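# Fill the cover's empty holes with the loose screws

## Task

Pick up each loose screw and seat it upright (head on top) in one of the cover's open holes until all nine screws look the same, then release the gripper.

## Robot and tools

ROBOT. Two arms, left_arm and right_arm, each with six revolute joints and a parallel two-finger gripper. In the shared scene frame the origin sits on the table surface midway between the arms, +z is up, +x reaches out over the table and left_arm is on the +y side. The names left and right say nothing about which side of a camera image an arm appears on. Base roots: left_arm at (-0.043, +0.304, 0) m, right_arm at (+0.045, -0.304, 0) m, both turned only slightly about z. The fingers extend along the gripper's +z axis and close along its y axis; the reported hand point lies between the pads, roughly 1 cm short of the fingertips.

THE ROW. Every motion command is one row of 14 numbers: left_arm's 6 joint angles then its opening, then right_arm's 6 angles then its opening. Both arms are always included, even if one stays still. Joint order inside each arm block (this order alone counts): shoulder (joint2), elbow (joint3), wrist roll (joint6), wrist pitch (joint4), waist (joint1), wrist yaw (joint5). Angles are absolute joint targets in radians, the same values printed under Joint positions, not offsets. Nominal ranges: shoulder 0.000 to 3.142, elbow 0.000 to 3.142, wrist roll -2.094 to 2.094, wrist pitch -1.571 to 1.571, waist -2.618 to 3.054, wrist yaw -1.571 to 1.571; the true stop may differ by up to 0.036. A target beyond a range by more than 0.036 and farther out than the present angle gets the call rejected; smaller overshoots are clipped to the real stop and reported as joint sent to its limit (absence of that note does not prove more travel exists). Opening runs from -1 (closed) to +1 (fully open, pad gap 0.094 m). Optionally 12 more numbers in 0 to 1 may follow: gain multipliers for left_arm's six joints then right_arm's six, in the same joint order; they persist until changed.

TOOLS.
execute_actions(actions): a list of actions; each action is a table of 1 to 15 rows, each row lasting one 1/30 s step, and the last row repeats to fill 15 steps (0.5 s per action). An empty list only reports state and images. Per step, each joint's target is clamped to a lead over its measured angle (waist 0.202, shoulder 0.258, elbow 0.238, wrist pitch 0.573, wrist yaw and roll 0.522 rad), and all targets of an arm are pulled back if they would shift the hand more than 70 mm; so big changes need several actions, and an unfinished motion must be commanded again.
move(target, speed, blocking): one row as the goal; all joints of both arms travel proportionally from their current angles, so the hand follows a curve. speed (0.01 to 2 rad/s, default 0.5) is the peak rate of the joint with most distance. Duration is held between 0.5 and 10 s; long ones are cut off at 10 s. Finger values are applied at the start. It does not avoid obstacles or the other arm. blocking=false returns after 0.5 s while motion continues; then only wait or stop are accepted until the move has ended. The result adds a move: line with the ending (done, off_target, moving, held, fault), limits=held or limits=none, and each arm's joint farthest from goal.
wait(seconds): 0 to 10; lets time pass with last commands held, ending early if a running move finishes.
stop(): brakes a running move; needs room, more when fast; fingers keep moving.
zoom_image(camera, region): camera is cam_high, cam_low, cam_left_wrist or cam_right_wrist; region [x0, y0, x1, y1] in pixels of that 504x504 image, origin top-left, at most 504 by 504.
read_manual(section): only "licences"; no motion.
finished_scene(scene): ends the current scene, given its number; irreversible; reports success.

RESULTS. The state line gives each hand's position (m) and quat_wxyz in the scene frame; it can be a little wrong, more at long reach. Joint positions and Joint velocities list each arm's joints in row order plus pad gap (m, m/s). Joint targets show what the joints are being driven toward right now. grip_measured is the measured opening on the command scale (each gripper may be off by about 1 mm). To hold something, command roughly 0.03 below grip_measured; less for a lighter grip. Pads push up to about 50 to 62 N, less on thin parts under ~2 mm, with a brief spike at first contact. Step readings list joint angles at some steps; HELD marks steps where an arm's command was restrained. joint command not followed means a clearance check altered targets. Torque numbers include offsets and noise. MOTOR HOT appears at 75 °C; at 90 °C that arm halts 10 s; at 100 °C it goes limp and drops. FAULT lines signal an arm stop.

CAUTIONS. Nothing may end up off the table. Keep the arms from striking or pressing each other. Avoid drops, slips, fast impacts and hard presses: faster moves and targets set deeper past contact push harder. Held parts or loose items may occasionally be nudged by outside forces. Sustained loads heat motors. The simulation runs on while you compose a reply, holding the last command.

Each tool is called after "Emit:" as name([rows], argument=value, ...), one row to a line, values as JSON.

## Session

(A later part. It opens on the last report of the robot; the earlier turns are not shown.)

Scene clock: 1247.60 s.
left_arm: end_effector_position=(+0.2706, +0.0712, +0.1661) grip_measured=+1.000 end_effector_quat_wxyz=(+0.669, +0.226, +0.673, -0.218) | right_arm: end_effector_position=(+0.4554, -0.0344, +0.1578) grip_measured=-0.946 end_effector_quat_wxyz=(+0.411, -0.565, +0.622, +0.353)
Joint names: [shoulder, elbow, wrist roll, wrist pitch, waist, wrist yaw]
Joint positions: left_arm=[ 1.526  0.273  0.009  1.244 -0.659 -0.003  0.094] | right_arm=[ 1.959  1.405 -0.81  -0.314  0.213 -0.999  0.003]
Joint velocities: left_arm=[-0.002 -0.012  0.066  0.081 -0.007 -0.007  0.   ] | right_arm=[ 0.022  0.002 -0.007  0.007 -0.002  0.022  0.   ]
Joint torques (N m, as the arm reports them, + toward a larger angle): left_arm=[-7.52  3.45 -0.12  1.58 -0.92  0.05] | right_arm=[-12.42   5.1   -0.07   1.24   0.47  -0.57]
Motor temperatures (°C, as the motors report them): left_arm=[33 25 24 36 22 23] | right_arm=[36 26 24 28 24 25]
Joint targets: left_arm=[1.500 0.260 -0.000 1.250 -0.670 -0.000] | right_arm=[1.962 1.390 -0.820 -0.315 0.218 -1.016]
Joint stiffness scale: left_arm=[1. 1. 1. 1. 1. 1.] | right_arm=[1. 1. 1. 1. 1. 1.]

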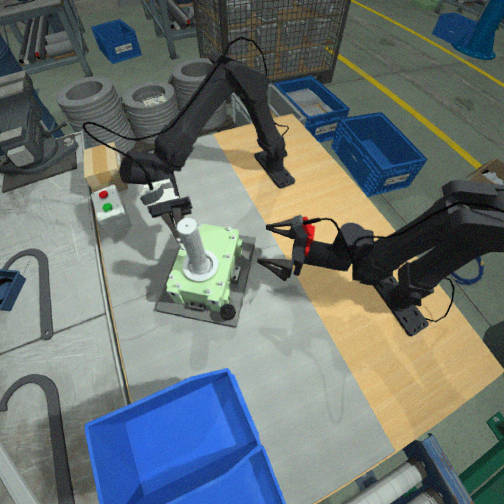

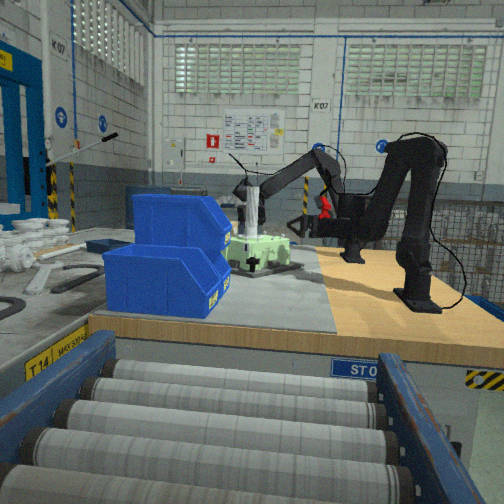

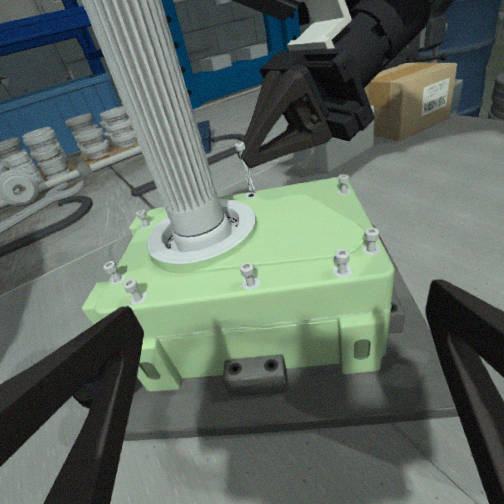

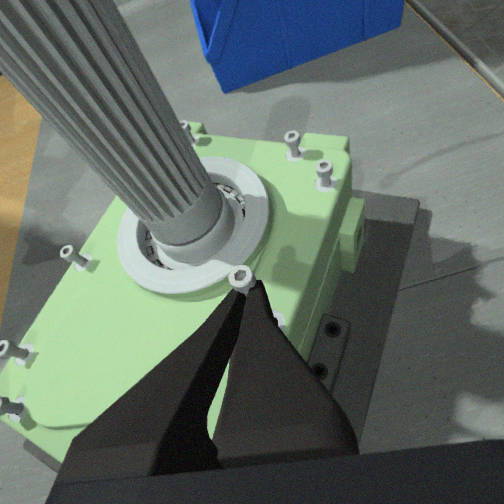

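Emit:
execute_actions([
  [[1.5,0.26,0,1.25,-0.67,0,1,1.962,1.39,-0.82,-0.315,0.233,-1.016,-0.975],[1.5,0.26,0,1.25,-0.67,0,1,1.962,1.39,-0.82,-0.315,0.220,-1.016,-0.975]],
])

Emit:
zoom_image(camera="cam_left_wrist", region=[210, 130, 290, 210])

Scene clock: 1251.83 s.
left_arm: end_effector_position=(+0.2706, +0.0712, +0.1661) grip_measured=+1.000 end_effector_quat_wxyz=(+0.669, +0.226, +0.673, -0.218) | right_arm: end_effector_position=(+0.4548, -0.0334, +0.1578) grip_measured=-0.946 end_effector_quat_wxyz=(+0.411, -0.566, +0.622, +0.353)
Joint names: [shoulder, elbow, wrist roll, wrist pitch, waist, wrist yaw]
Joint positions: left_arm=[ 1.526  0.273  0.009  1.244 -0.659 -0.003  0.094] | right_arm=[ 1.959  1.405 -0.81  -0.314  0.216 -0.999  0.003]
Joint velocities: left_arm=[ 0.002 -0.012  0.007 -0.037 -0.012 -0.007  0.   ] | right_arm=[-0.007  0.007 -0.007 -0.066  0.002 -0.022 -0.   ]
Joint torques (N m, as the arm reports them, + toward a larger angle): left_arm=[-7.53  3.48 -0.12  1.6  -0.92  0.05] | right_arm=[-12.39   5.14  -0.04   1.23   0.33  -0.52]
Motor temperatures (°C, as the motors report them): left_arm=[33 25 24 36 22 23] | right_arm=[36 25 24 28 24 25]
Joint targets: left_arm=[1.500 0.260 0.000 1.250 -0.670 -0.000] | right_arm=[1.962 1.390 -0.820 -0.315 0.220 -1.016]
Joint stiffness scale: left_arm=[1. 1. 1. 1. 1. 1.] | right_arm=[1. 1. 1. 1. 1. 1.]
Step readings (joint positions):
0: left_arm=[1.526 0.273 0.009 1.244 -0.659 -0.003] | right_arm=[1.959 1.405 -0.810 -0.314 0.213 -0.999]
1: left_arm=[1.526 0.273 0.009 1.244 -0.659 -0.003] | right_arm=[1.959 1.405 -0.810 -0.314 0.215 -0.999]
2: left_arm=[1.526 0.273 0.009 1.244 -0.659 -0.003] | right_arm=[1.959 1.405 -0.810 -0.314 0.215 -0.999]
4: left_arm=[1.526 0.273 0.009 1.244 -0.659 -0.003] | right_arm=[1.959 1.405 -0.810 -0.314 0.216 -0.999]
8: left_arm=[1.526 0.273 0.009 1.244 -0.659 -0.003] | right_arm=[1.959 1.405 -0.810 -0.314 0.216 -0.999]
15: Joint positions above

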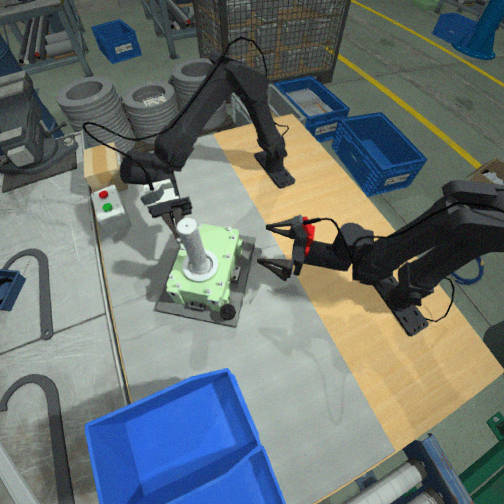

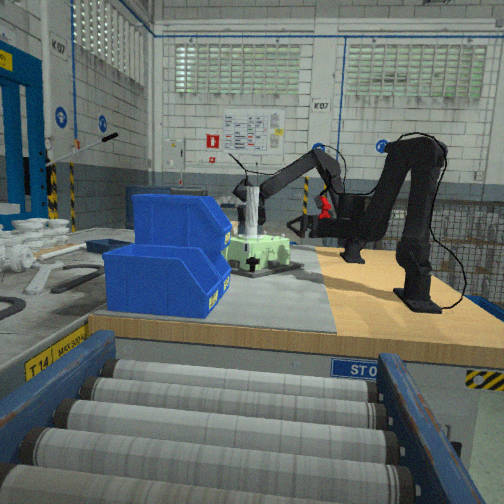

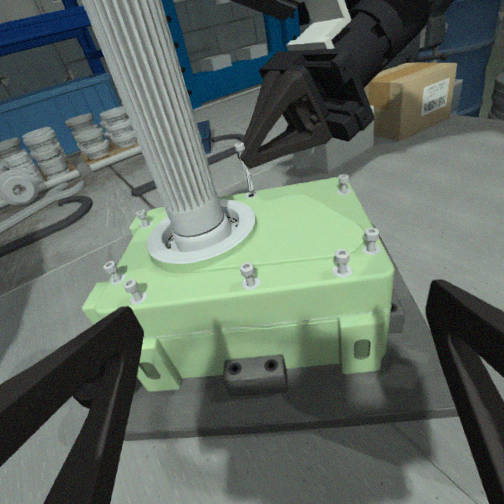

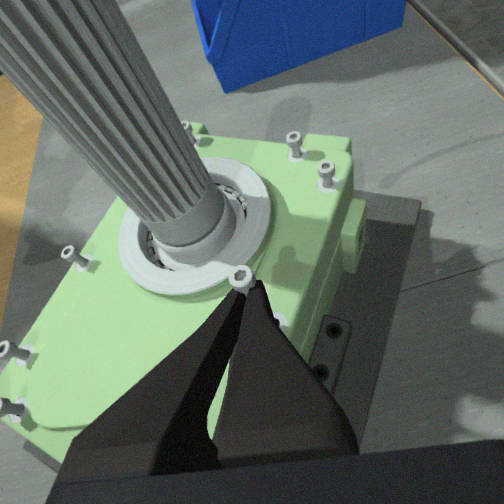

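Region (210, 130, 290, 210) of cam_left_wrist's 504x504 image, scaled by 6.300, with more detail than that image has.

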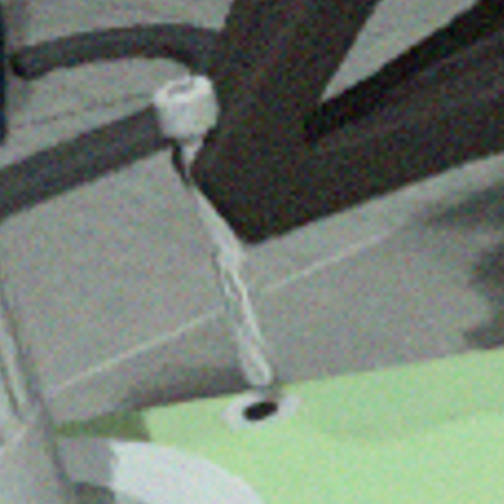

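Emit:
zoom_image(camera="cam_high", region=[160, 225, 200, 265])

Region (160, 225, 200, 265) of cam_high's 504x504 image, scaled by 12.600, with more detail than that image has.

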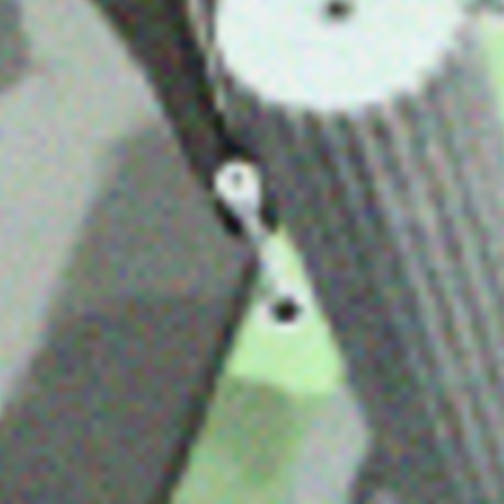

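Lower a bit.

Emit:
execute_actions([
  [[1.5,0.26,0,1.25,-0.67,0,1,1.985,1.39,-0.82,-0.315,0.232,-1.016,-0.975],[1.5,0.26,0,1.25,-0.67,0,1,1.98,1.39,-0.82,-0.315,0.222,-1.016,-0.975],[1.5,0.26,0,1.25,-0.67,0,1,1.969,1.39,-0.82,-0.315,0.222,-1.016,-0.975]],
])

Emit:
zoom_image(camera="cam_left_wrist", region=[210, 130, 290, 210])

Scene clock: 1260.03 s.
left_arm: end_effector_position=(+0.2706, +0.0712, +0.1661) grip_measured=+1.000 end_effector_quat_wxyz=(+0.669, +0.226, +0.673, -0.218) | right_arm: end_effector_position=(+0.4548, -0.0328, +0.1548) grip_measured=-0.946 end_effector_quat_wxyz=(+0.408, -0.565, +0.623, +0.355)
Joint names: [shoulder, elbow, wrist roll, wrist pitch, waist, wrist yaw]
Joint positions: left_arm=[ 1.526  0.273  0.009  1.244 -0.659 -0.003  0.094] | right_arm=[ 1.966  1.405 -0.81  -0.313  0.217 -1.     0.003]
Joint velocities: left_arm=[-0.002  0.007 -0.022  0.051 -0.012 -0.007  0.   ] | right_arm=[-0.017 -0.002 -0.037 -0.007  0.007  0.007  0.   ]
Joint torques (N m, as the arm reports them, + toward a larger angle): left_arm=[-7.49  3.48 -0.12  1.6  -0.96  0.04] | right_arm=[-12.44   5.13  -0.06   1.23   0.61  -0.53]
Motor temperatures (°C, as the motors report them): left_arm=[33 25 24 37 22 23] | right_arm=[36 25 24 28 24 25]
Joint targets: left_arm=[1.500 0.260 -0.000 1.250 -0.670 0.000] | right_arm=[1.969 1.390 -0.820 -0.315 0.222 -1.016]
Joint stiffness scale: left_arm=[1. 1. 1. 1. 1. 1.] | right_arm=[1. 1. 1. 1. 1. 1.]
Step readings (joint positions):
0: left_arm=[1.526 0.273 0.009 1.244 -0.659 -0.003] | right_arm=[1.959 1.405 -0.810 -0.314 0.216 -0.999]
1: left_arm=[1.526 0.273 0.009 1.244 -0.659 -0.003] | right_arm=[1.961 1.405 -0.810 -0.314 0.216 -1.000]
2: left_arm=[1.526 0.273 0.009 1.244 -0.659 -0.003] | right_arm=[1.962 1.405 -0.810 -0.313 0.217 -1.000]
4: left_arm=[1.526 0.273 0.009 1.244 -0.659 -0.003] | right_arm=[1.966 1.405 -0.810 -0.313 0.217 -1.000]
8: left_arm=[1.526 0.273 0.009 1.244 -0.659 -0.003] | right_arm=[1.966 1.405 -0.810 -0.313 0.217 -1.000]
15: Joint positions above

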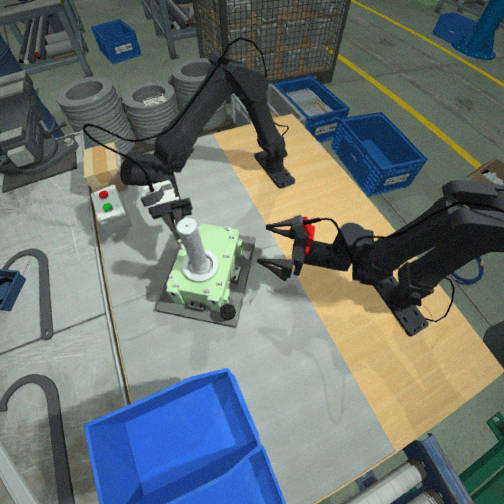

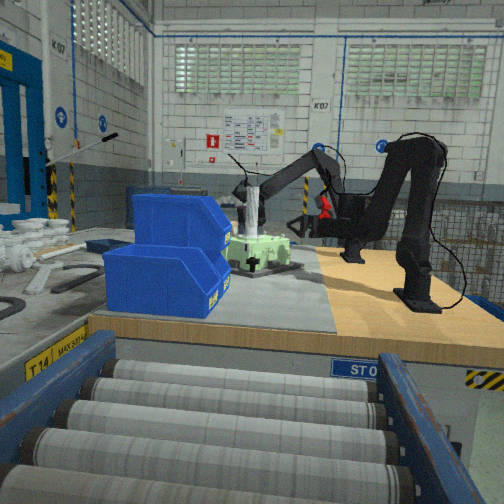

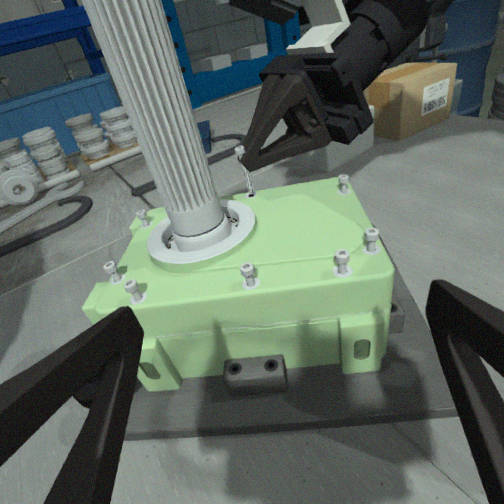

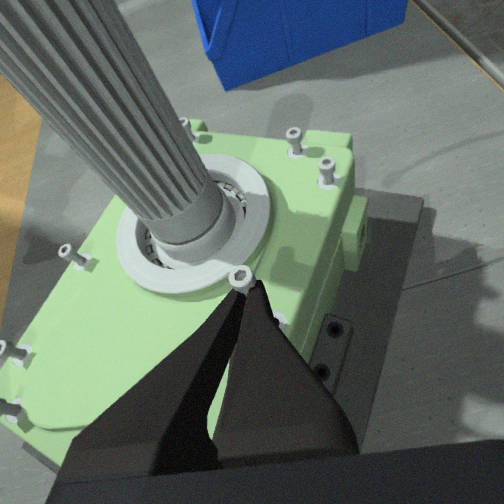

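Region (210, 130, 290, 210) of cam_left_wrist's 504x504 image, scaled by 6.300, with more detail than that image has.

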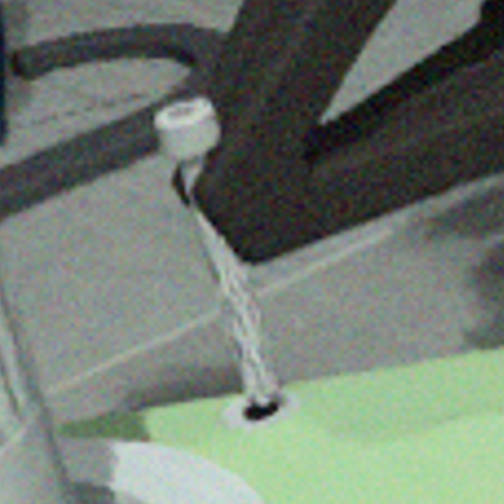

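Emit:
execute_actions([
  [[1.5,0.26,0,1.25,-0.67,0,1,1.99,1.39,-0.82,-0.315,0.222,-1.016,-0.975],[1.5,0.26,0,1.25,-0.67,0,1,1.99,1.39,-0.82,-0.315,0.222,-1.016,-0.975],[1.5,0.26,0,1.25,-0.67,0,1,1.977,1.39,-0.82,-0.315,0.222,-1.016,-0.975]],
])

Emit:
zoom_image(camera="cam_left_wrist", region=[210, 130, 290, 210])

Scene clock: 1264.93 s.
left_arm: end_effector_position=(+0.2706, +0.0712, +0.1661) grip_measured=+1.000 end_effector_quat_wxyz=(+0.669, +0.226, +0.673, -0.218) | right_arm: end_effector_position=(+0.4548, -0.0325, +0.1528) grip_measured=-0.946 end_effector_quat_wxyz=(+0.407, -0.565, +0.623, +0.357)
Joint names: [shoulder, elbow, wrist roll, wrist pitch, waist, wrist yaw]
Joint positions: left_arm=[ 1.526  0.273  0.009  1.244 -0.659 -0.003  0.094] | right_arm=[ 1.972  1.405 -0.81  -0.312  0.217 -1.003  0.003]
Joint velocities: left_arm=[ 0.002 -0.012 -0.081  0.095 -0.007 -0.051  0.   ] | right_arm=[ 0.007 -0.002 -0.022 -0.051 -0.012  0.007 -0.002]
Joint torques (N m, as the arm reports them, + toward a larger angle): left_arm=[-7.51  3.45 -0.12  1.6  -0.91  0.04] | right_arm=[-12.35   5.08  -0.04   1.18   0.42  -0.49]
Motor temperatures (°C, as the motors report them): left_arm=[33 25 24 37 22 23] | right_arm=[36 25 24 28 24 25]
Joint targets: left_arm=[1.500 0.260 0.000 1.250 -0.670 -0.000] | right_arm=[1.977 1.390 -0.820 -0.315 0.222 -1.016]
Joint stiffness scale: left_arm=[1. 1. 1. 1. 1. 1.] | right_arm=[1. 1. 1. 1. 1. 1.]
Step readings (joint positions):
0: left_arm=[1.526 0.273 0.009 1.244 -0.659 -0.003] | right_arm=[1.966 1.405 -0.810 -0.313 0.217 -1.000]
1: left_arm=[1.526 0.273 0.009 1.244 -0.659 -0.003] | right_arm=[1.967 1.405 -0.810 -0.313 0.217 -1.001]
2: left_arm=[1.526 0.273 0.009 1.244 -0.659 -0.003] | right_arm=[1.969 1.405 -0.810 -0.312 0.217 -1.001]
4: left_arm=[1.526 0.273 0.009 1.244 -0.659 -0.003] | right_arm=[1.972 1.405 -0.810 -0.312 0.217 -1.003]
8: left_arm=[1.526 0.273 0.009 1.244 -0.659 -0.003] | right_arm=[1.972 1.405 -0.810 -0.312 0.217 -1.003]
15: Joint positions above

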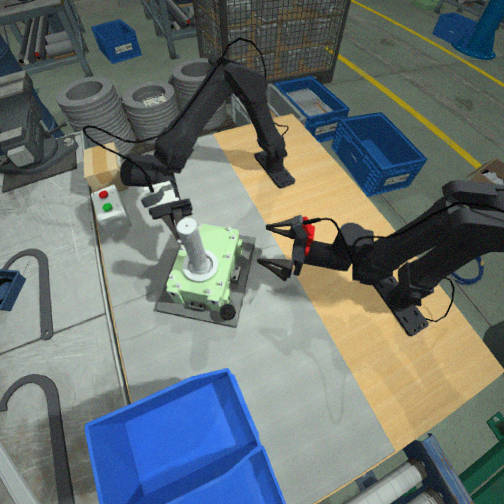

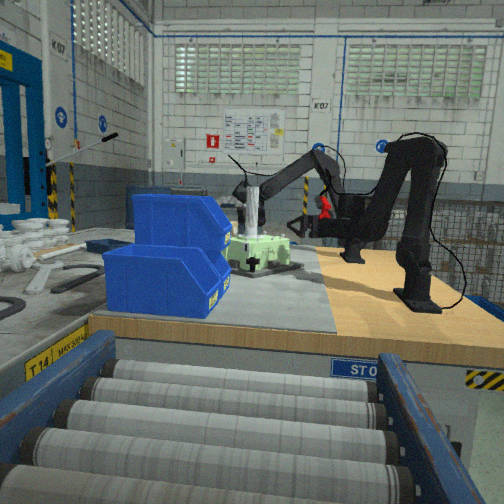

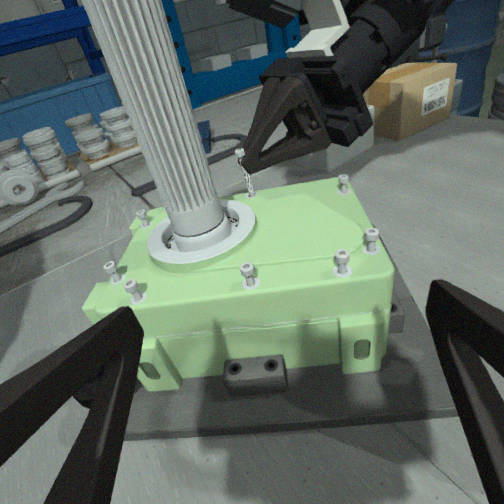

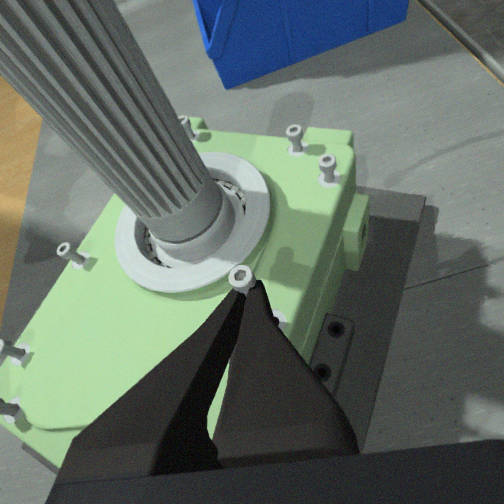

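Region (210, 130, 290, 210) of cam_left_wrist's 504x504 image, scaled by 6.300, with more detail than that image has.

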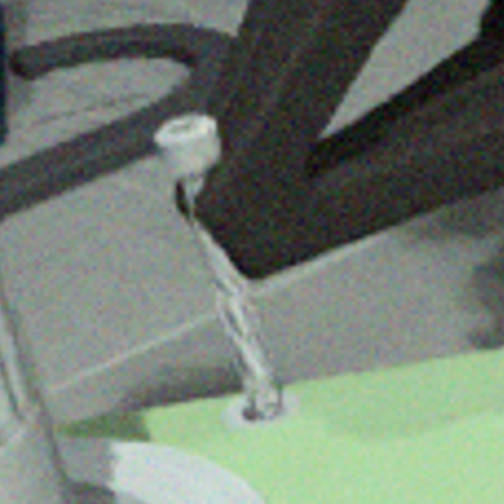

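Seems entering. Continue.

Emit:
execute_actions([
  [[1.5,0.26,0,1.25,-0.67,0,1,1.998,1.39,-0.82,-0.315,0.224,-1.016,-0.975],[1.5,0.26,0,1.25,-0.67,0,1,1.998,1.39,-0.82,-0.315,0.224,-1.016,-0.975],[1.5,0.26,0,1.25,-0.67,0,1,1.984,1.39,-0.82,-0.315,0.224,-1.016,-0.975]],
])

Emit:
zoom_image(camera="cam_left_wrist", region=[210, 130, 290, 210])

Scene clock: 1271.47 s.
left_arm: end_effector_position=(+0.2706, +0.0712, +0.1661) grip_measured=+1.000 end_effector_quat_wxyz=(+0.669, +0.226, +0.673, -0.218) | right_arm: end_effector_position=(+0.4546, -0.0318, +0.1525) grip_measured=-0.946 end_effector_quat_wxyz=(+0.408, -0.565, +0.620, +0.360)
Joint names: [shoulder, elbow, wrist roll, wrist pitch, waist, wrist yaw]
Joint positions: left_arm=[ 1.526  0.273  0.009  1.244 -0.659 -0.003  0.094] | right_arm=[ 1.975  1.405 -0.811 -0.307  0.217 -1.01   0.003]
Joint velocities: left_arm=[-0.002 -0.017 -0.066  0.022 -0.022 -0.007  0.   ] | right_arm=[ 0.002  0.002  0.007  0.051 -0.002 -0.066 -0.001]
Joint torques (N m, as the arm reports them, + toward a larger angle): left_arm=[-7.54  3.47 -0.13  1.6  -0.93  0.03] | right_arm=[-11.97   5.01  -0.03   1.15   0.69  -0.45]
Motor temperatures (°C, as the motors report them): left_arm=[33 25 24 37 22 23] | right_arm=[36 25 24 28 24 25]
Joint targets: left_arm=[1.500 0.260 0.000 1.250 -0.670 0.000] | right_arm=[1.984 1.390 -0.820 -0.315 0.224 -1.016]
Joint stiffness scale: left_arm=[1. 1. 1. 1. 1. 1.] | right_arm=[1. 1. 1. 1. 1. 1.]
Step readings (joint positions):
0: left_arm=[1.526 0.273 0.009 1.244 -0.659 -0.003] | right_arm=[1.972 1.405 -0.810 -0.312 0.217 -1.003]
1: left_arm=[1.526 0.273 0.009 1.244 -0.659 -0.003] | right_arm=[1.974 1.405 -0.810 -0.312 0.217 -1.004]
2: left_arm=[1.526 0.273 0.009 1.244 -0.659 -0.003] | right_arm=[1.975 1.405 -0.810 -0.309 0.217 -1.007]
4: left_arm=[1.526 0.273 0.009 1.244 -0.659 -0.003] | right_arm=[1.975 1.405 -0.810 -0.307 0.217 -1.010]
8: left_arm=[1.526 0.273 0.009 1.244 -0.659 -0.003] | right_arm=[1.975 1.405 -0.811 -0.307 0.217 -1.010]
15: Joint positions above

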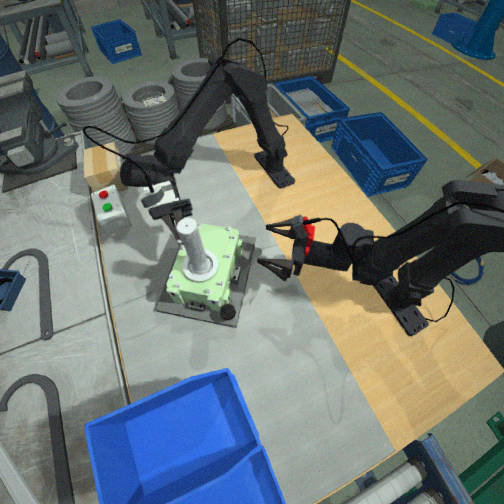

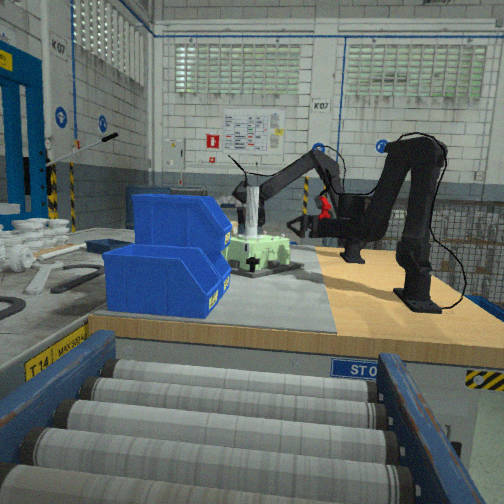

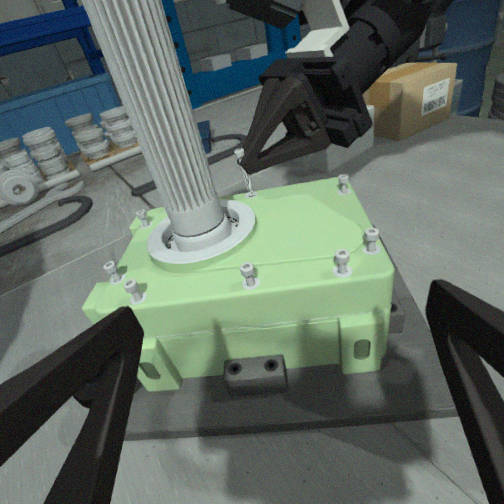

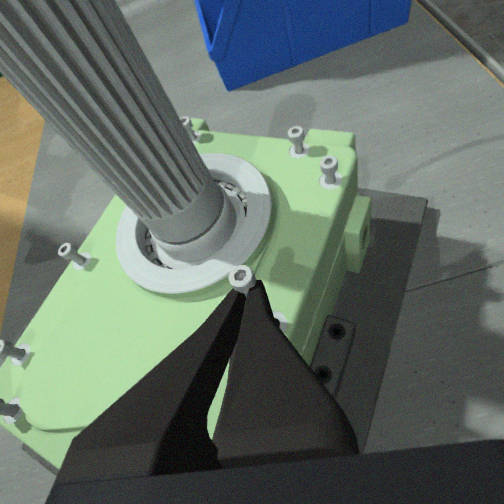

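Region (210, 130, 290, 210) of cam_left_wrist's 504x504 image, scaled by 6.300, with more detail than that image has.

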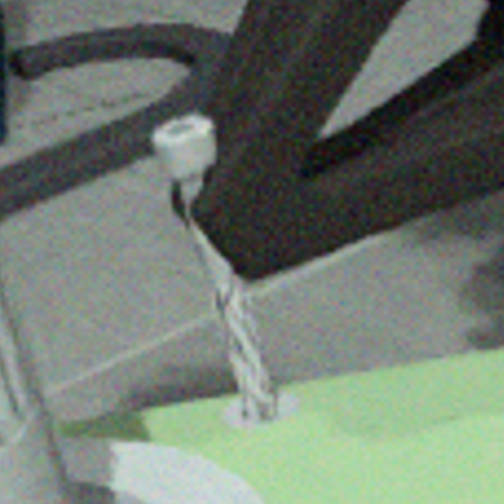

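Emit:
zoom_image(camera="cam_high", region=[160, 225, 200, 265])

Region (160, 225, 200, 265) of cam_high's 504x504 image, scaled by 12.600, with more detail than that image has.

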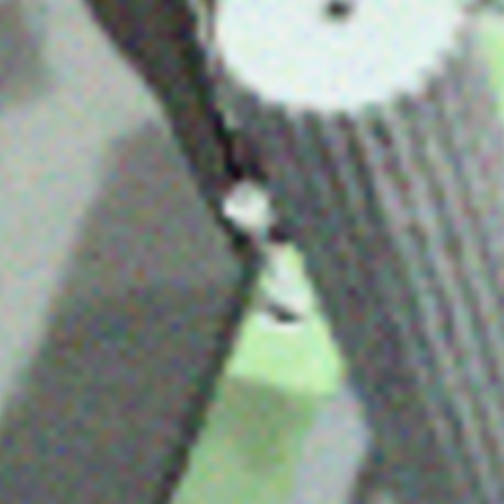

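Emit:
execute_actions([
  [[1.5,0.26,0,1.25,-0.67,0,1,1.982,1.39,-0.82,-0.315,0.222,-1.008,-0.975],[1.5,0.26,0,1.25,-0.67,0,1,1.982,1.39,-0.82,-0.315,0.222,-1.004,-0.975],[1.5,0.26,0,1.25,-0.67,0,1,1.982,1.39,-0.82,-0.315,0.222,-1.002,-0.975],[1.5,0.26,0,1.25,-0.67,0,1,1.982,1.39,-0.82,-0.315,0.222,-1.000,-0.975],[1.5,0.26,0,1.25,-0.67,0,1,1.982,1.39,-0.82,-0.315,0.222,-0.998,-0.975],[1.5,0.26,0,1.25,-0.67,0,1,1.982,1.39,-0.82,-0.315,0.222,-0.996,-0.975]],
])

Emit:
zoom_image(camera="cam_left_wrist", region=[210, 130, 290, 210])

Scene clock: 1289.03 s.
left_arm: end_effector_position=(+0.2706, +0.0712, +0.1661) grip_measured=+1.000 end_effector_quat_wxyz=(+0.669, +0.226, +0.673, -0.218) | right_arm: end_effector_position=(+0.4547, -0.0319, +0.1525) grip_measured=-0.946 end_effector_quat_wxyz=(+0.408, -0.565, +0.621, +0.360)
Joint names: [shoulder, elbow, wrist roll, wrist pitch, waist, wrist yaw]
Joint positions: left_arm=[ 1.526  0.273  0.009  1.244 -0.659 -0.003  0.094] | right_arm=[ 1.975  1.405 -0.811 -0.307  0.217 -1.01   0.003]
Joint velocities: left_arm=[ 0.002  0.002 -0.007 -0.007 -0.012  0.037  0.   ] | right_arm=[-0.002 -0.017  0.037  0.051 -0.032  0.022 -0.   ]
Joint torques (N m, as the arm reports them, + toward a larger angle): left_arm=[-7.52  3.46 -0.12  1.6  -0.92  0.04] | right_arm=[-12.18   5.12  -0.02   1.17   0.33  -0.24]
Motor temperatures (°C, as the motors report them): left_arm=[33 25 24 37 22 23] | right_arm=[36 25 24 28 24 25]
Joint targets: left_arm=[1.500 0.260 -0.000 1.250 -0.670 0.000] | right_arm=[1.982 1.390 -0.820 -0.315 0.222 -0.996]
Joint stiffness scale: left_arm=[1. 1. 1. 1. 1. 1.] | right_arm=[1. 1. 1. 1. 1. 1.]
Step readings (joint positions):
0: left_arm=[1.526 0.273 0.009 1.244 -0.659 -0.003] | right_arm=[1.975 1.405 -0.811 -0.307 0.217 -1.010]
1: left_arm=[1.526 0.273 0.009 1.244 -0.659 -0.003] | right_arm=[1.975 1.405 -0.811 -0.307 0.217 -1.010]
2: left_arm=[1.526 0.273 0.009 1.244 -0.659 -0.003] | right_arm=[1.975 1.405 -0.811 -0.307 0.217 -1.010]
4: left_arm=[1.526 0.273 0.009 1.244 -0.659 -0.003] | right_arm=[1.975 1.405 -0.811 -0.307 0.217 -1.010]
8: left_arm=[1.526 0.273 0.009 1.244 -0.659 -0.003] | right_arm=[1.975 1.405 -0.811 -0.307 0.217 -1.010]
15: Joint positions above

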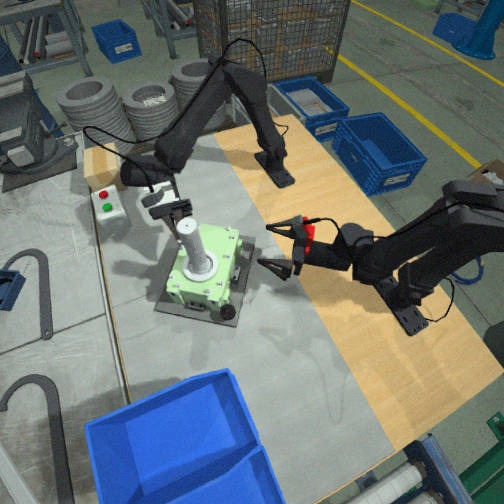

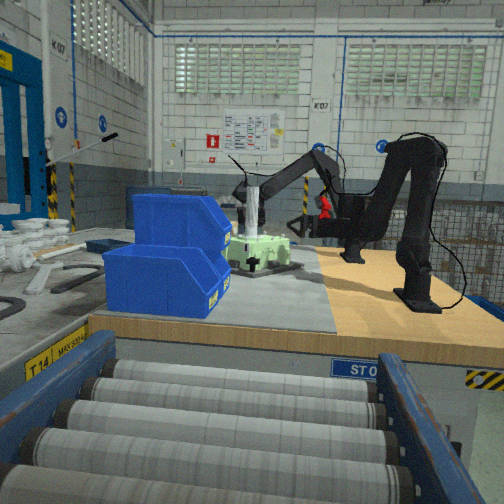

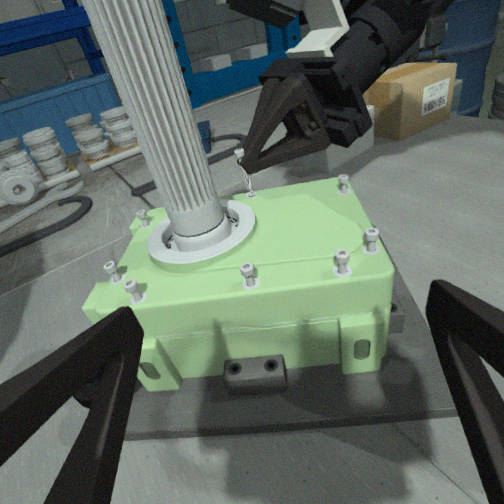

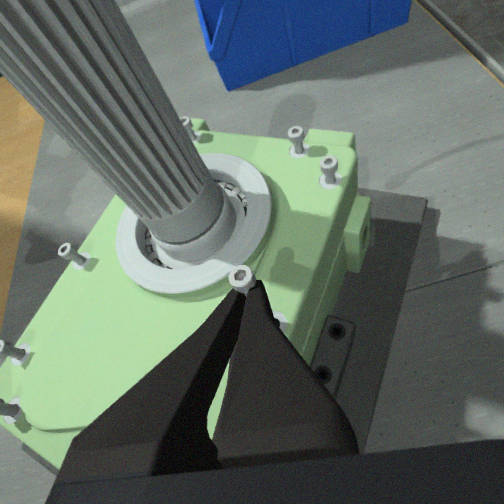

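Region (210, 130, 290, 210) of cam_left_wrist's 504x504 image, scaled by 6.300, with more detail than that image has.

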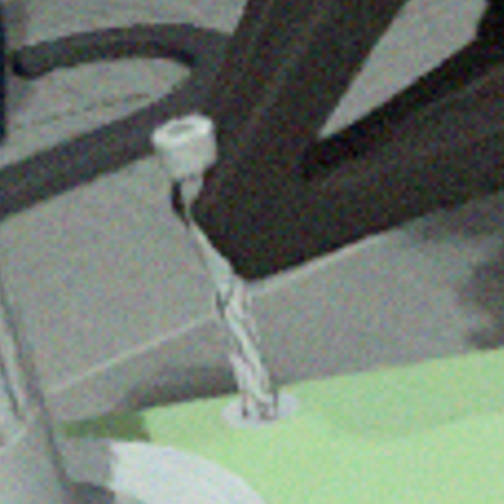

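Emit:
execute_actions([
  [[1.5,0.26,0,1.25,-0.67,0,1,1.98,1.39,-0.82,-0.29,0.222,-0.998,-0.975],[1.5,0.26,0,1.25,-0.67,0,1,1.98,1.39,-0.82,-0.29,0.222,-0.998,-0.975],[1.5,0.26,0,1.25,-0.67,0,1,1.98,1.39,-0.82,-0.302,0.222,-0.998,-0.975]],
])

Emit:
zoom_image(camera="cam_left_wrist", region=[210, 130, 290, 210])

Scene clock: 1299.73 s.
left_arm: end_effector_position=(+0.2706, +0.0712, +0.1661) grip_measured=+1.000 end_effector_quat_wxyz=(+0.669, +0.226, +0.673, -0.218) | right_arm: end_effector_position=(+0.4556, -0.0319, +0.1526) grip_measured=-0.946 end_effector_quat_wxyz=(+0.409, -0.566, +0.620, +0.357)
Joint names: [shoulder, elbow, wrist roll, wrist pitch, waist, wrist yaw]
Joint positions: left_arm=[ 1.526  0.273  0.009  1.244 -0.659 -0.003  0.094] | right_arm=[ 1.975  1.405 -0.811 -0.302  0.217 -1.007  0.003]
Joint velocities: left_arm=[-0.002  0.017 -0.007  0.037 -0.012  0.007  0.   ] | right_arm=[-0.012  0.002 -0.037  0.007 -0.007 -0.037  0.   ]
Joint torques (N m, as the arm reports them, + toward a larger angle): left_arm=[-7.55  3.47 -0.13  1.59 -0.96  0.04] | right_arm=[-12.32   5.1   -0.09   1.3    0.32  -0.29]
Motor temperatures (°C, as the motors report them): left_arm=[33 25 24 37 22 23] | right_arm=[36 25 24 28 24 25]
Joint targets: left_arm=[1.500 0.260 0.000 1.250 -0.670 -0.000] | right_arm=[1.980 1.390 -0.820 -0.302 0.222 -0.998]
Joint stiffness scale: left_arm=[1. 1. 1. 1. 1. 1.] | right_arm=[1. 1. 1. 1. 1. 1.]
Step readings (joint positions):
0: left_arm=[1.526 0.273 0.009 1.244 -0.659 -0.003] | right_arm=[1.975 1.405 -0.811 -0.307 0.217 -1.010]
1: left_arm=[1.526 0.273 0.009 1.244 -0.659 -0.003] | right_arm=[1.975 1.405 -0.811 -0.305 0.217 -1.009]
2: left_arm=[1.526 0.273 0.009 1.244 -0.659 -0.003] | right_arm=[1.975 1.405 -0.811 -0.303 0.217 -1.009]
4: left_arm=[1.526 0.273 0.009 1.244 -0.659 -0.003] | right_arm=[1.975 1.405 -0.811 -0.302 0.217 -1.007]
8: left_arm=[1.526 0.273 0.009 1.244 -0.659 -0.003] | right_arm=[1.975 1.405 -0.811 -0.302 0.217 -1.007]
15: Joint positions above

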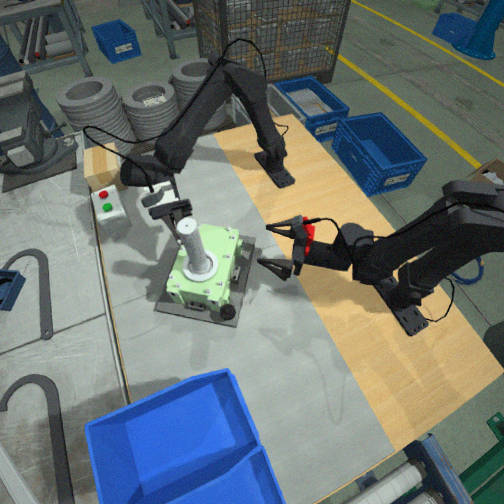

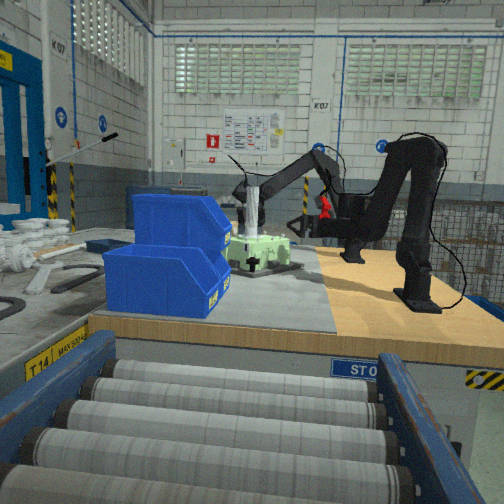

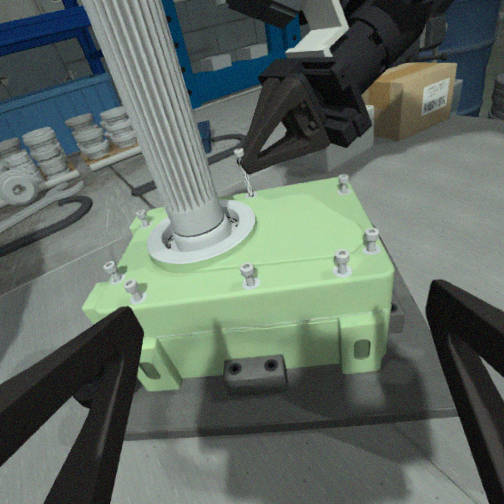

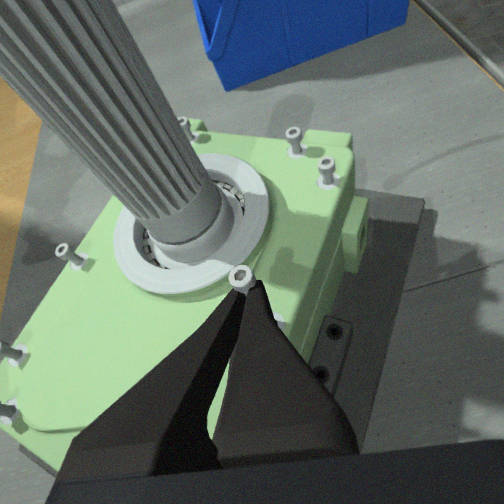

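Region (210, 130, 290, 210) of cam_left_wrist's 504x504 image, scaled by 6.300, with more detail than that image has.

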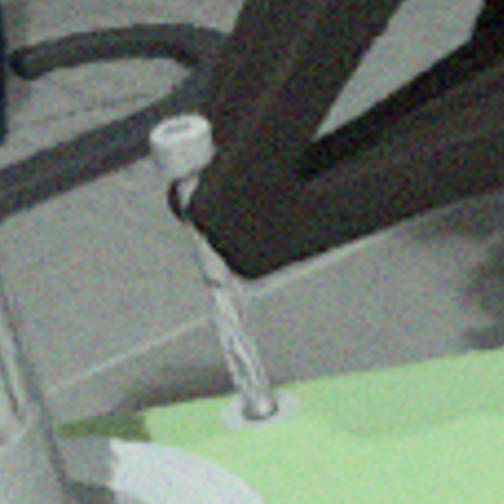

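Try lowering.

Emit:
execute_actions([
  [[1.5,0.26,0,1.25,-0.67,0,1,1.998,1.39,-0.82,-0.302,0.222,-0.998,-0.975],[1.5,0.26,0,1.25,-0.67,0,1,1.998,1.39,-0.82,-0.302,0.222,-0.998,-0.975],[1.5,0.26,0,1.25,-0.67,0,1,1.986,1.39,-0.82,-0.302,0.222,-0.998,-0.975]],
])

Emit:
zoom_image(camera="cam_left_wrist", region=[210, 130, 290, 210])

Scene clock: 1312.70 s.
left_arm: end_effector_position=(+0.2706, +0.0712, +0.1661) grip_measured=+1.000 end_effector_quat_wxyz=(+0.669, +0.226, +0.673, -0.218) | right_arm: end_effector_position=(+0.4558, -0.0317, +0.1523) grip_measured=-0.946 end_effector_quat_wxyz=(+0.410, -0.566, +0.619, +0.358)
Joint names: [shoulder, elbow, wrist roll, wrist pitch, waist, wrist yaw]
Joint positions: left_arm=[ 1.526  0.273  0.009  1.244 -0.659 -0.003  0.094] | right_arm=[ 1.977  1.405 -0.811 -0.299  0.217 -1.009  0.003]
Joint velocities: left_arm=[-0.007 -0.007 -0.007 -0.022  0.007 -0.051  0.   ] | right_arm=[ 0.007 -0.007  0.007  0.007  0.002 -0.11   0.001]
Joint torques (N m, as the arm reports them, + toward a larger angle): left_arm=[-7.52  3.45 -0.12  1.6  -0.94  0.04] | right_arm=[-11.77   5.07  -0.05   1.22   0.4   -0.26]
Motor temperatures (°C, as the motors report them): left_arm=[33 25 24 37 22 23] | right_arm=[36 25 24 28 24 25]
Joint targets: left_arm=[1.500 0.260 0.000 1.250 -0.670 0.000] | right_arm=[1.986 1.390 -0.820 -0.302 0.222 -0.998]
Joint stiffness scale: left_arm=[1. 1. 1. 1. 1. 1.] | right_arm=[1. 1. 1. 1. 1. 1.]
Step readings (joint positions):
0: left_arm=[1.526 0.273 0.009 1.244 -0.659 -0.003] | right_arm=[1.975 1.405 -0.811 -0.302 0.217 -1.007]
1: left_arm=[1.526 0.273 0.009 1.244 -0.659 -0.003] | right_arm=[1.976 1.405 -0.811 -0.302 0.217 -1.007]
2: left_arm=[1.526 0.273 0.009 1.244 -0.659 -0.003] | right_arm=[1.977 1.405 -0.811 -0.301 0.217 -1.008]
4: left_arm=[1.526 0.273 0.009 1.244 -0.659 -0.003] | right_arm=[1.977 1.405 -0.811 -0.299 0.217 -1.009]
8: left_arm=[1.526 0.273 0.009 1.244 -0.659 -0.003] | right_arm=[1.977 1.405 -0.811 -0.299 0.217 -1.009]
15: Joint positions above

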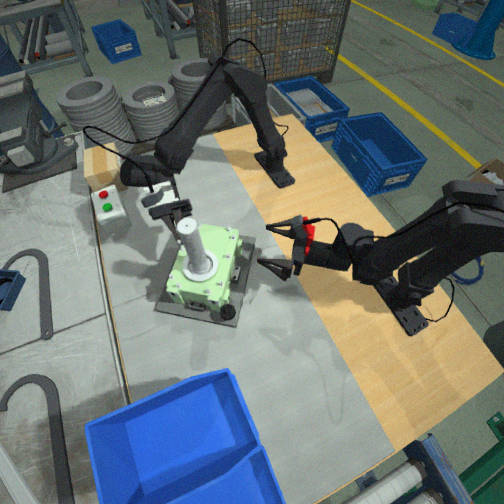

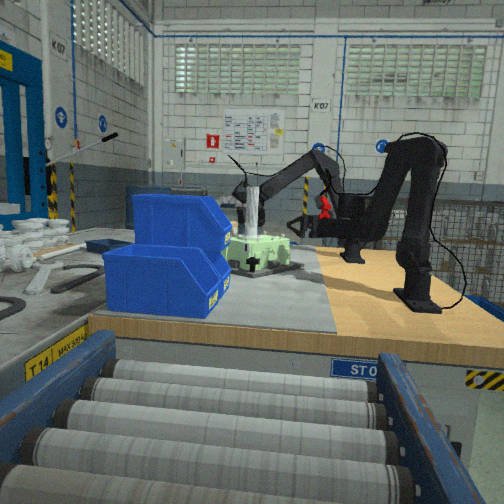

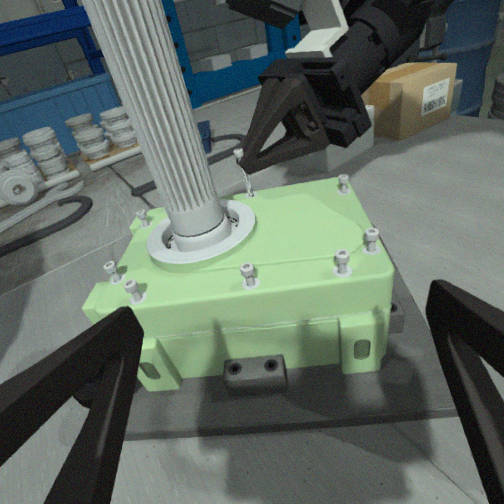

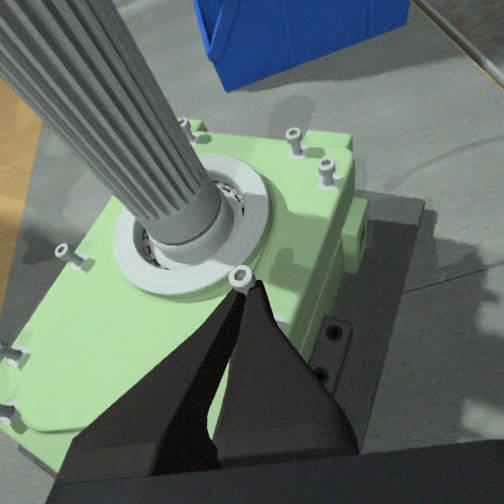

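Region (210, 130, 290, 210) of cam_left_wrist's 504x504 image, scaled by 6.300, with more detail than that image has.

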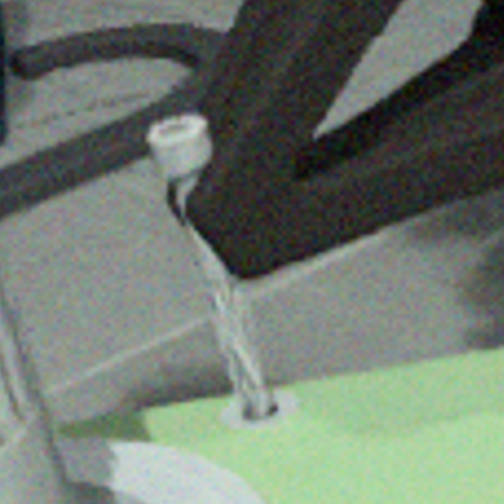

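Emit:
zoom_image(camera="cam_high", region=[170, 235, 195, 260])

Emit:
zoom_image(camera="cam_left_wrist", region=[235, 175, 270, 210])

Region (170, 235, 195, 260) of cam_high's 504x504 image, scaled by 20.160, with more detail than that image has.

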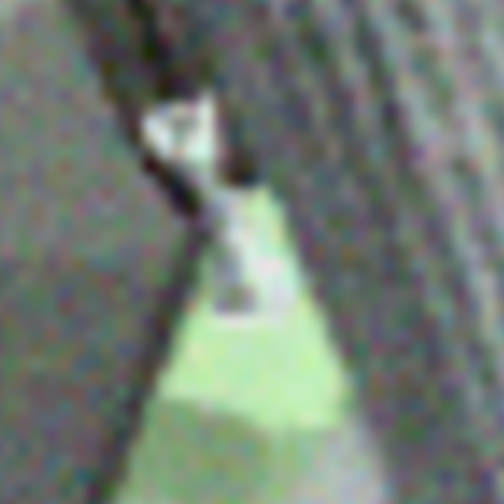

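Region (235, 175, 270, 210) of cam_left_wrist's 504x504 image, scaled by 14.400, with more detail than that image has.

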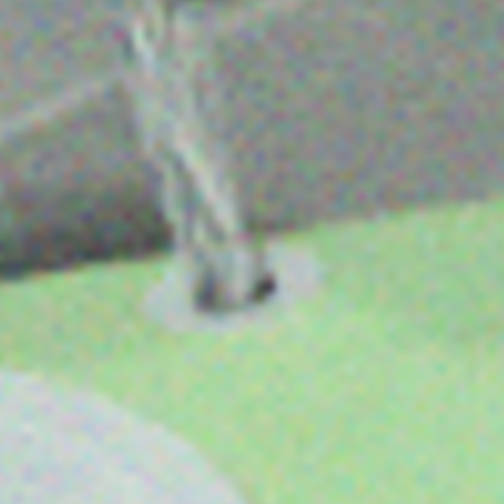

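Emit:
execute_actions([
  [[1.5,0.26,0,1.25,-0.67,0,1,1.978,1.39,-0.82,-0.283,0.216,-0.99,-0.975],[1.5,0.26,0,1.25,-0.67,0,1,1.978,1.39,-0.82,-0.283,0.216,-0.99,-0.975],[1.5,0.26,0,1.25,-0.67,0,1,1.978,1.39,-0.82,-0.296,0.216,-0.99,-0.975]],
])

Emit:
zoom_image(camera="cam_left_wrist", region=[210, 130, 290, 210])

Scene clock: 1328.37 s.
left_arm: end_effector_position=(+0.2706, +0.0712, +0.1661) grip_measured=+1.000 end_effector_quat_wxyz=(+0.669, +0.226, +0.673, -0.218) | right_arm: end_effector_position=(+0.4569, -0.0317, +0.1524) grip_measured=-0.946 end_effector_quat_wxyz=(+0.412, -0.566, +0.619, +0.356)
Joint names: [shoulder, elbow, wrist roll, wrist pitch, waist, wrist yaw]
Joint positions: left_arm=[ 1.526  0.273  0.009  1.244 -0.659 -0.003  0.094] | right_arm=[ 1.977  1.405 -0.811 -0.294  0.217 -1.005  0.003]
Joint velocities: left_arm=[-0.007  0.002  0.081 -0.051  0.017 -0.037  0.   ] | right_arm=[-0.012  0.002  0.007  0.022 -0.012  0.022  0.   ]
Joint torques (N m, as the arm reports them, + toward a larger angle): left_arm=[-7.5   3.48 -0.12  1.59 -0.93  0.04] | right_arm=[-12.72   5.25  -0.06   1.26  -0.08  -0.22]
Motor temperatures (°C, as the motors report them): left_arm=[33 25 24 37 22 23] | right_arm=[36 25 24 28 24 25]
Joint targets: left_arm=[1.500 0.260 -0.000 1.250 -0.670 -0.000] | right_arm=[1.978 1.390 -0.820 -0.296 0.216 -0.990]
Joint stiffness scale: left_arm=[1. 1. 1. 1. 1. 1.] | right_arm=[1. 1. 1. 1. 1. 1.]
Step readings (joint positions):
0: left_arm=[1.526 0.273 0.009 1.244 -0.659 -0.003] | right_arm=[1.977 1.405 -0.811 -0.299 0.217 -1.009]
1: left_arm=[1.526 0.273 0.009 1.244 -0.659 -0.003] | right_arm=[1.977 1.405 -0.811 -0.297 0.217 -1.008]
2: left_arm=[1.526 0.273 0.009 1.244 -0.659 -0.003] | right_arm=[1.977 1.405 -0.811 -0.295 0.217 -1.007]
4: left_arm=[1.526 0.273 0.009 1.244 -0.659 -0.003] | right_arm=[1.977 1.405 -0.811 -0.294 0.217 -1.005]
8: left_arm=[1.526 0.273 0.009 1.244 -0.659 -0.003] | right_arm=[1.977 1.405 -0.811 -0.294 0.217 -1.005]
15: Joint positions above

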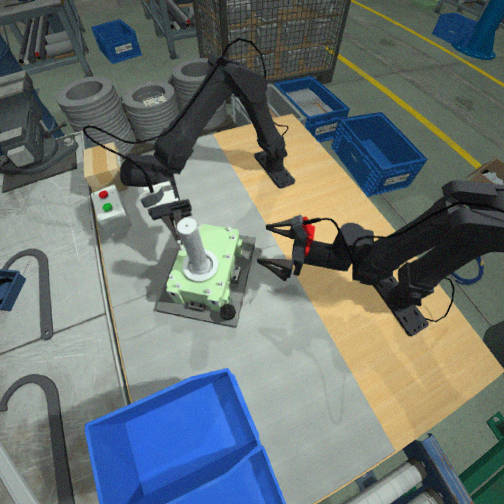

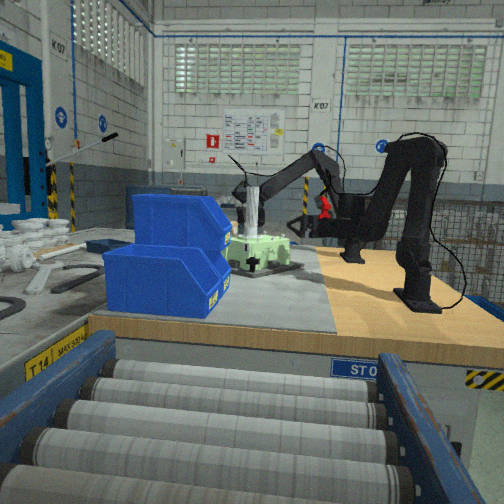

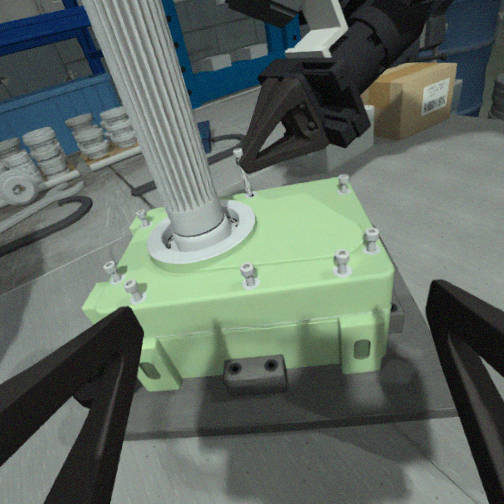

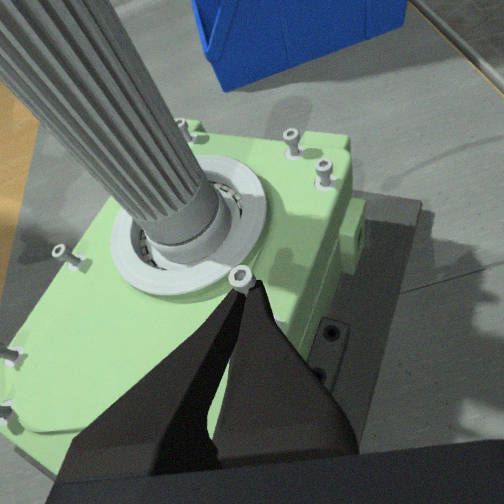

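Region (210, 130, 290, 210) of cam_left_wrist's 504x504 image, scaled by 6.300, with more detail than that image has.

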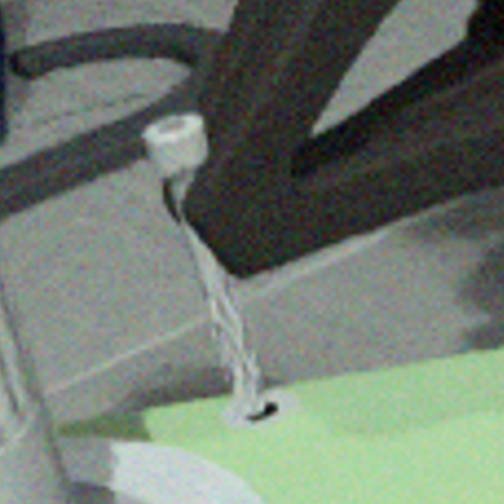

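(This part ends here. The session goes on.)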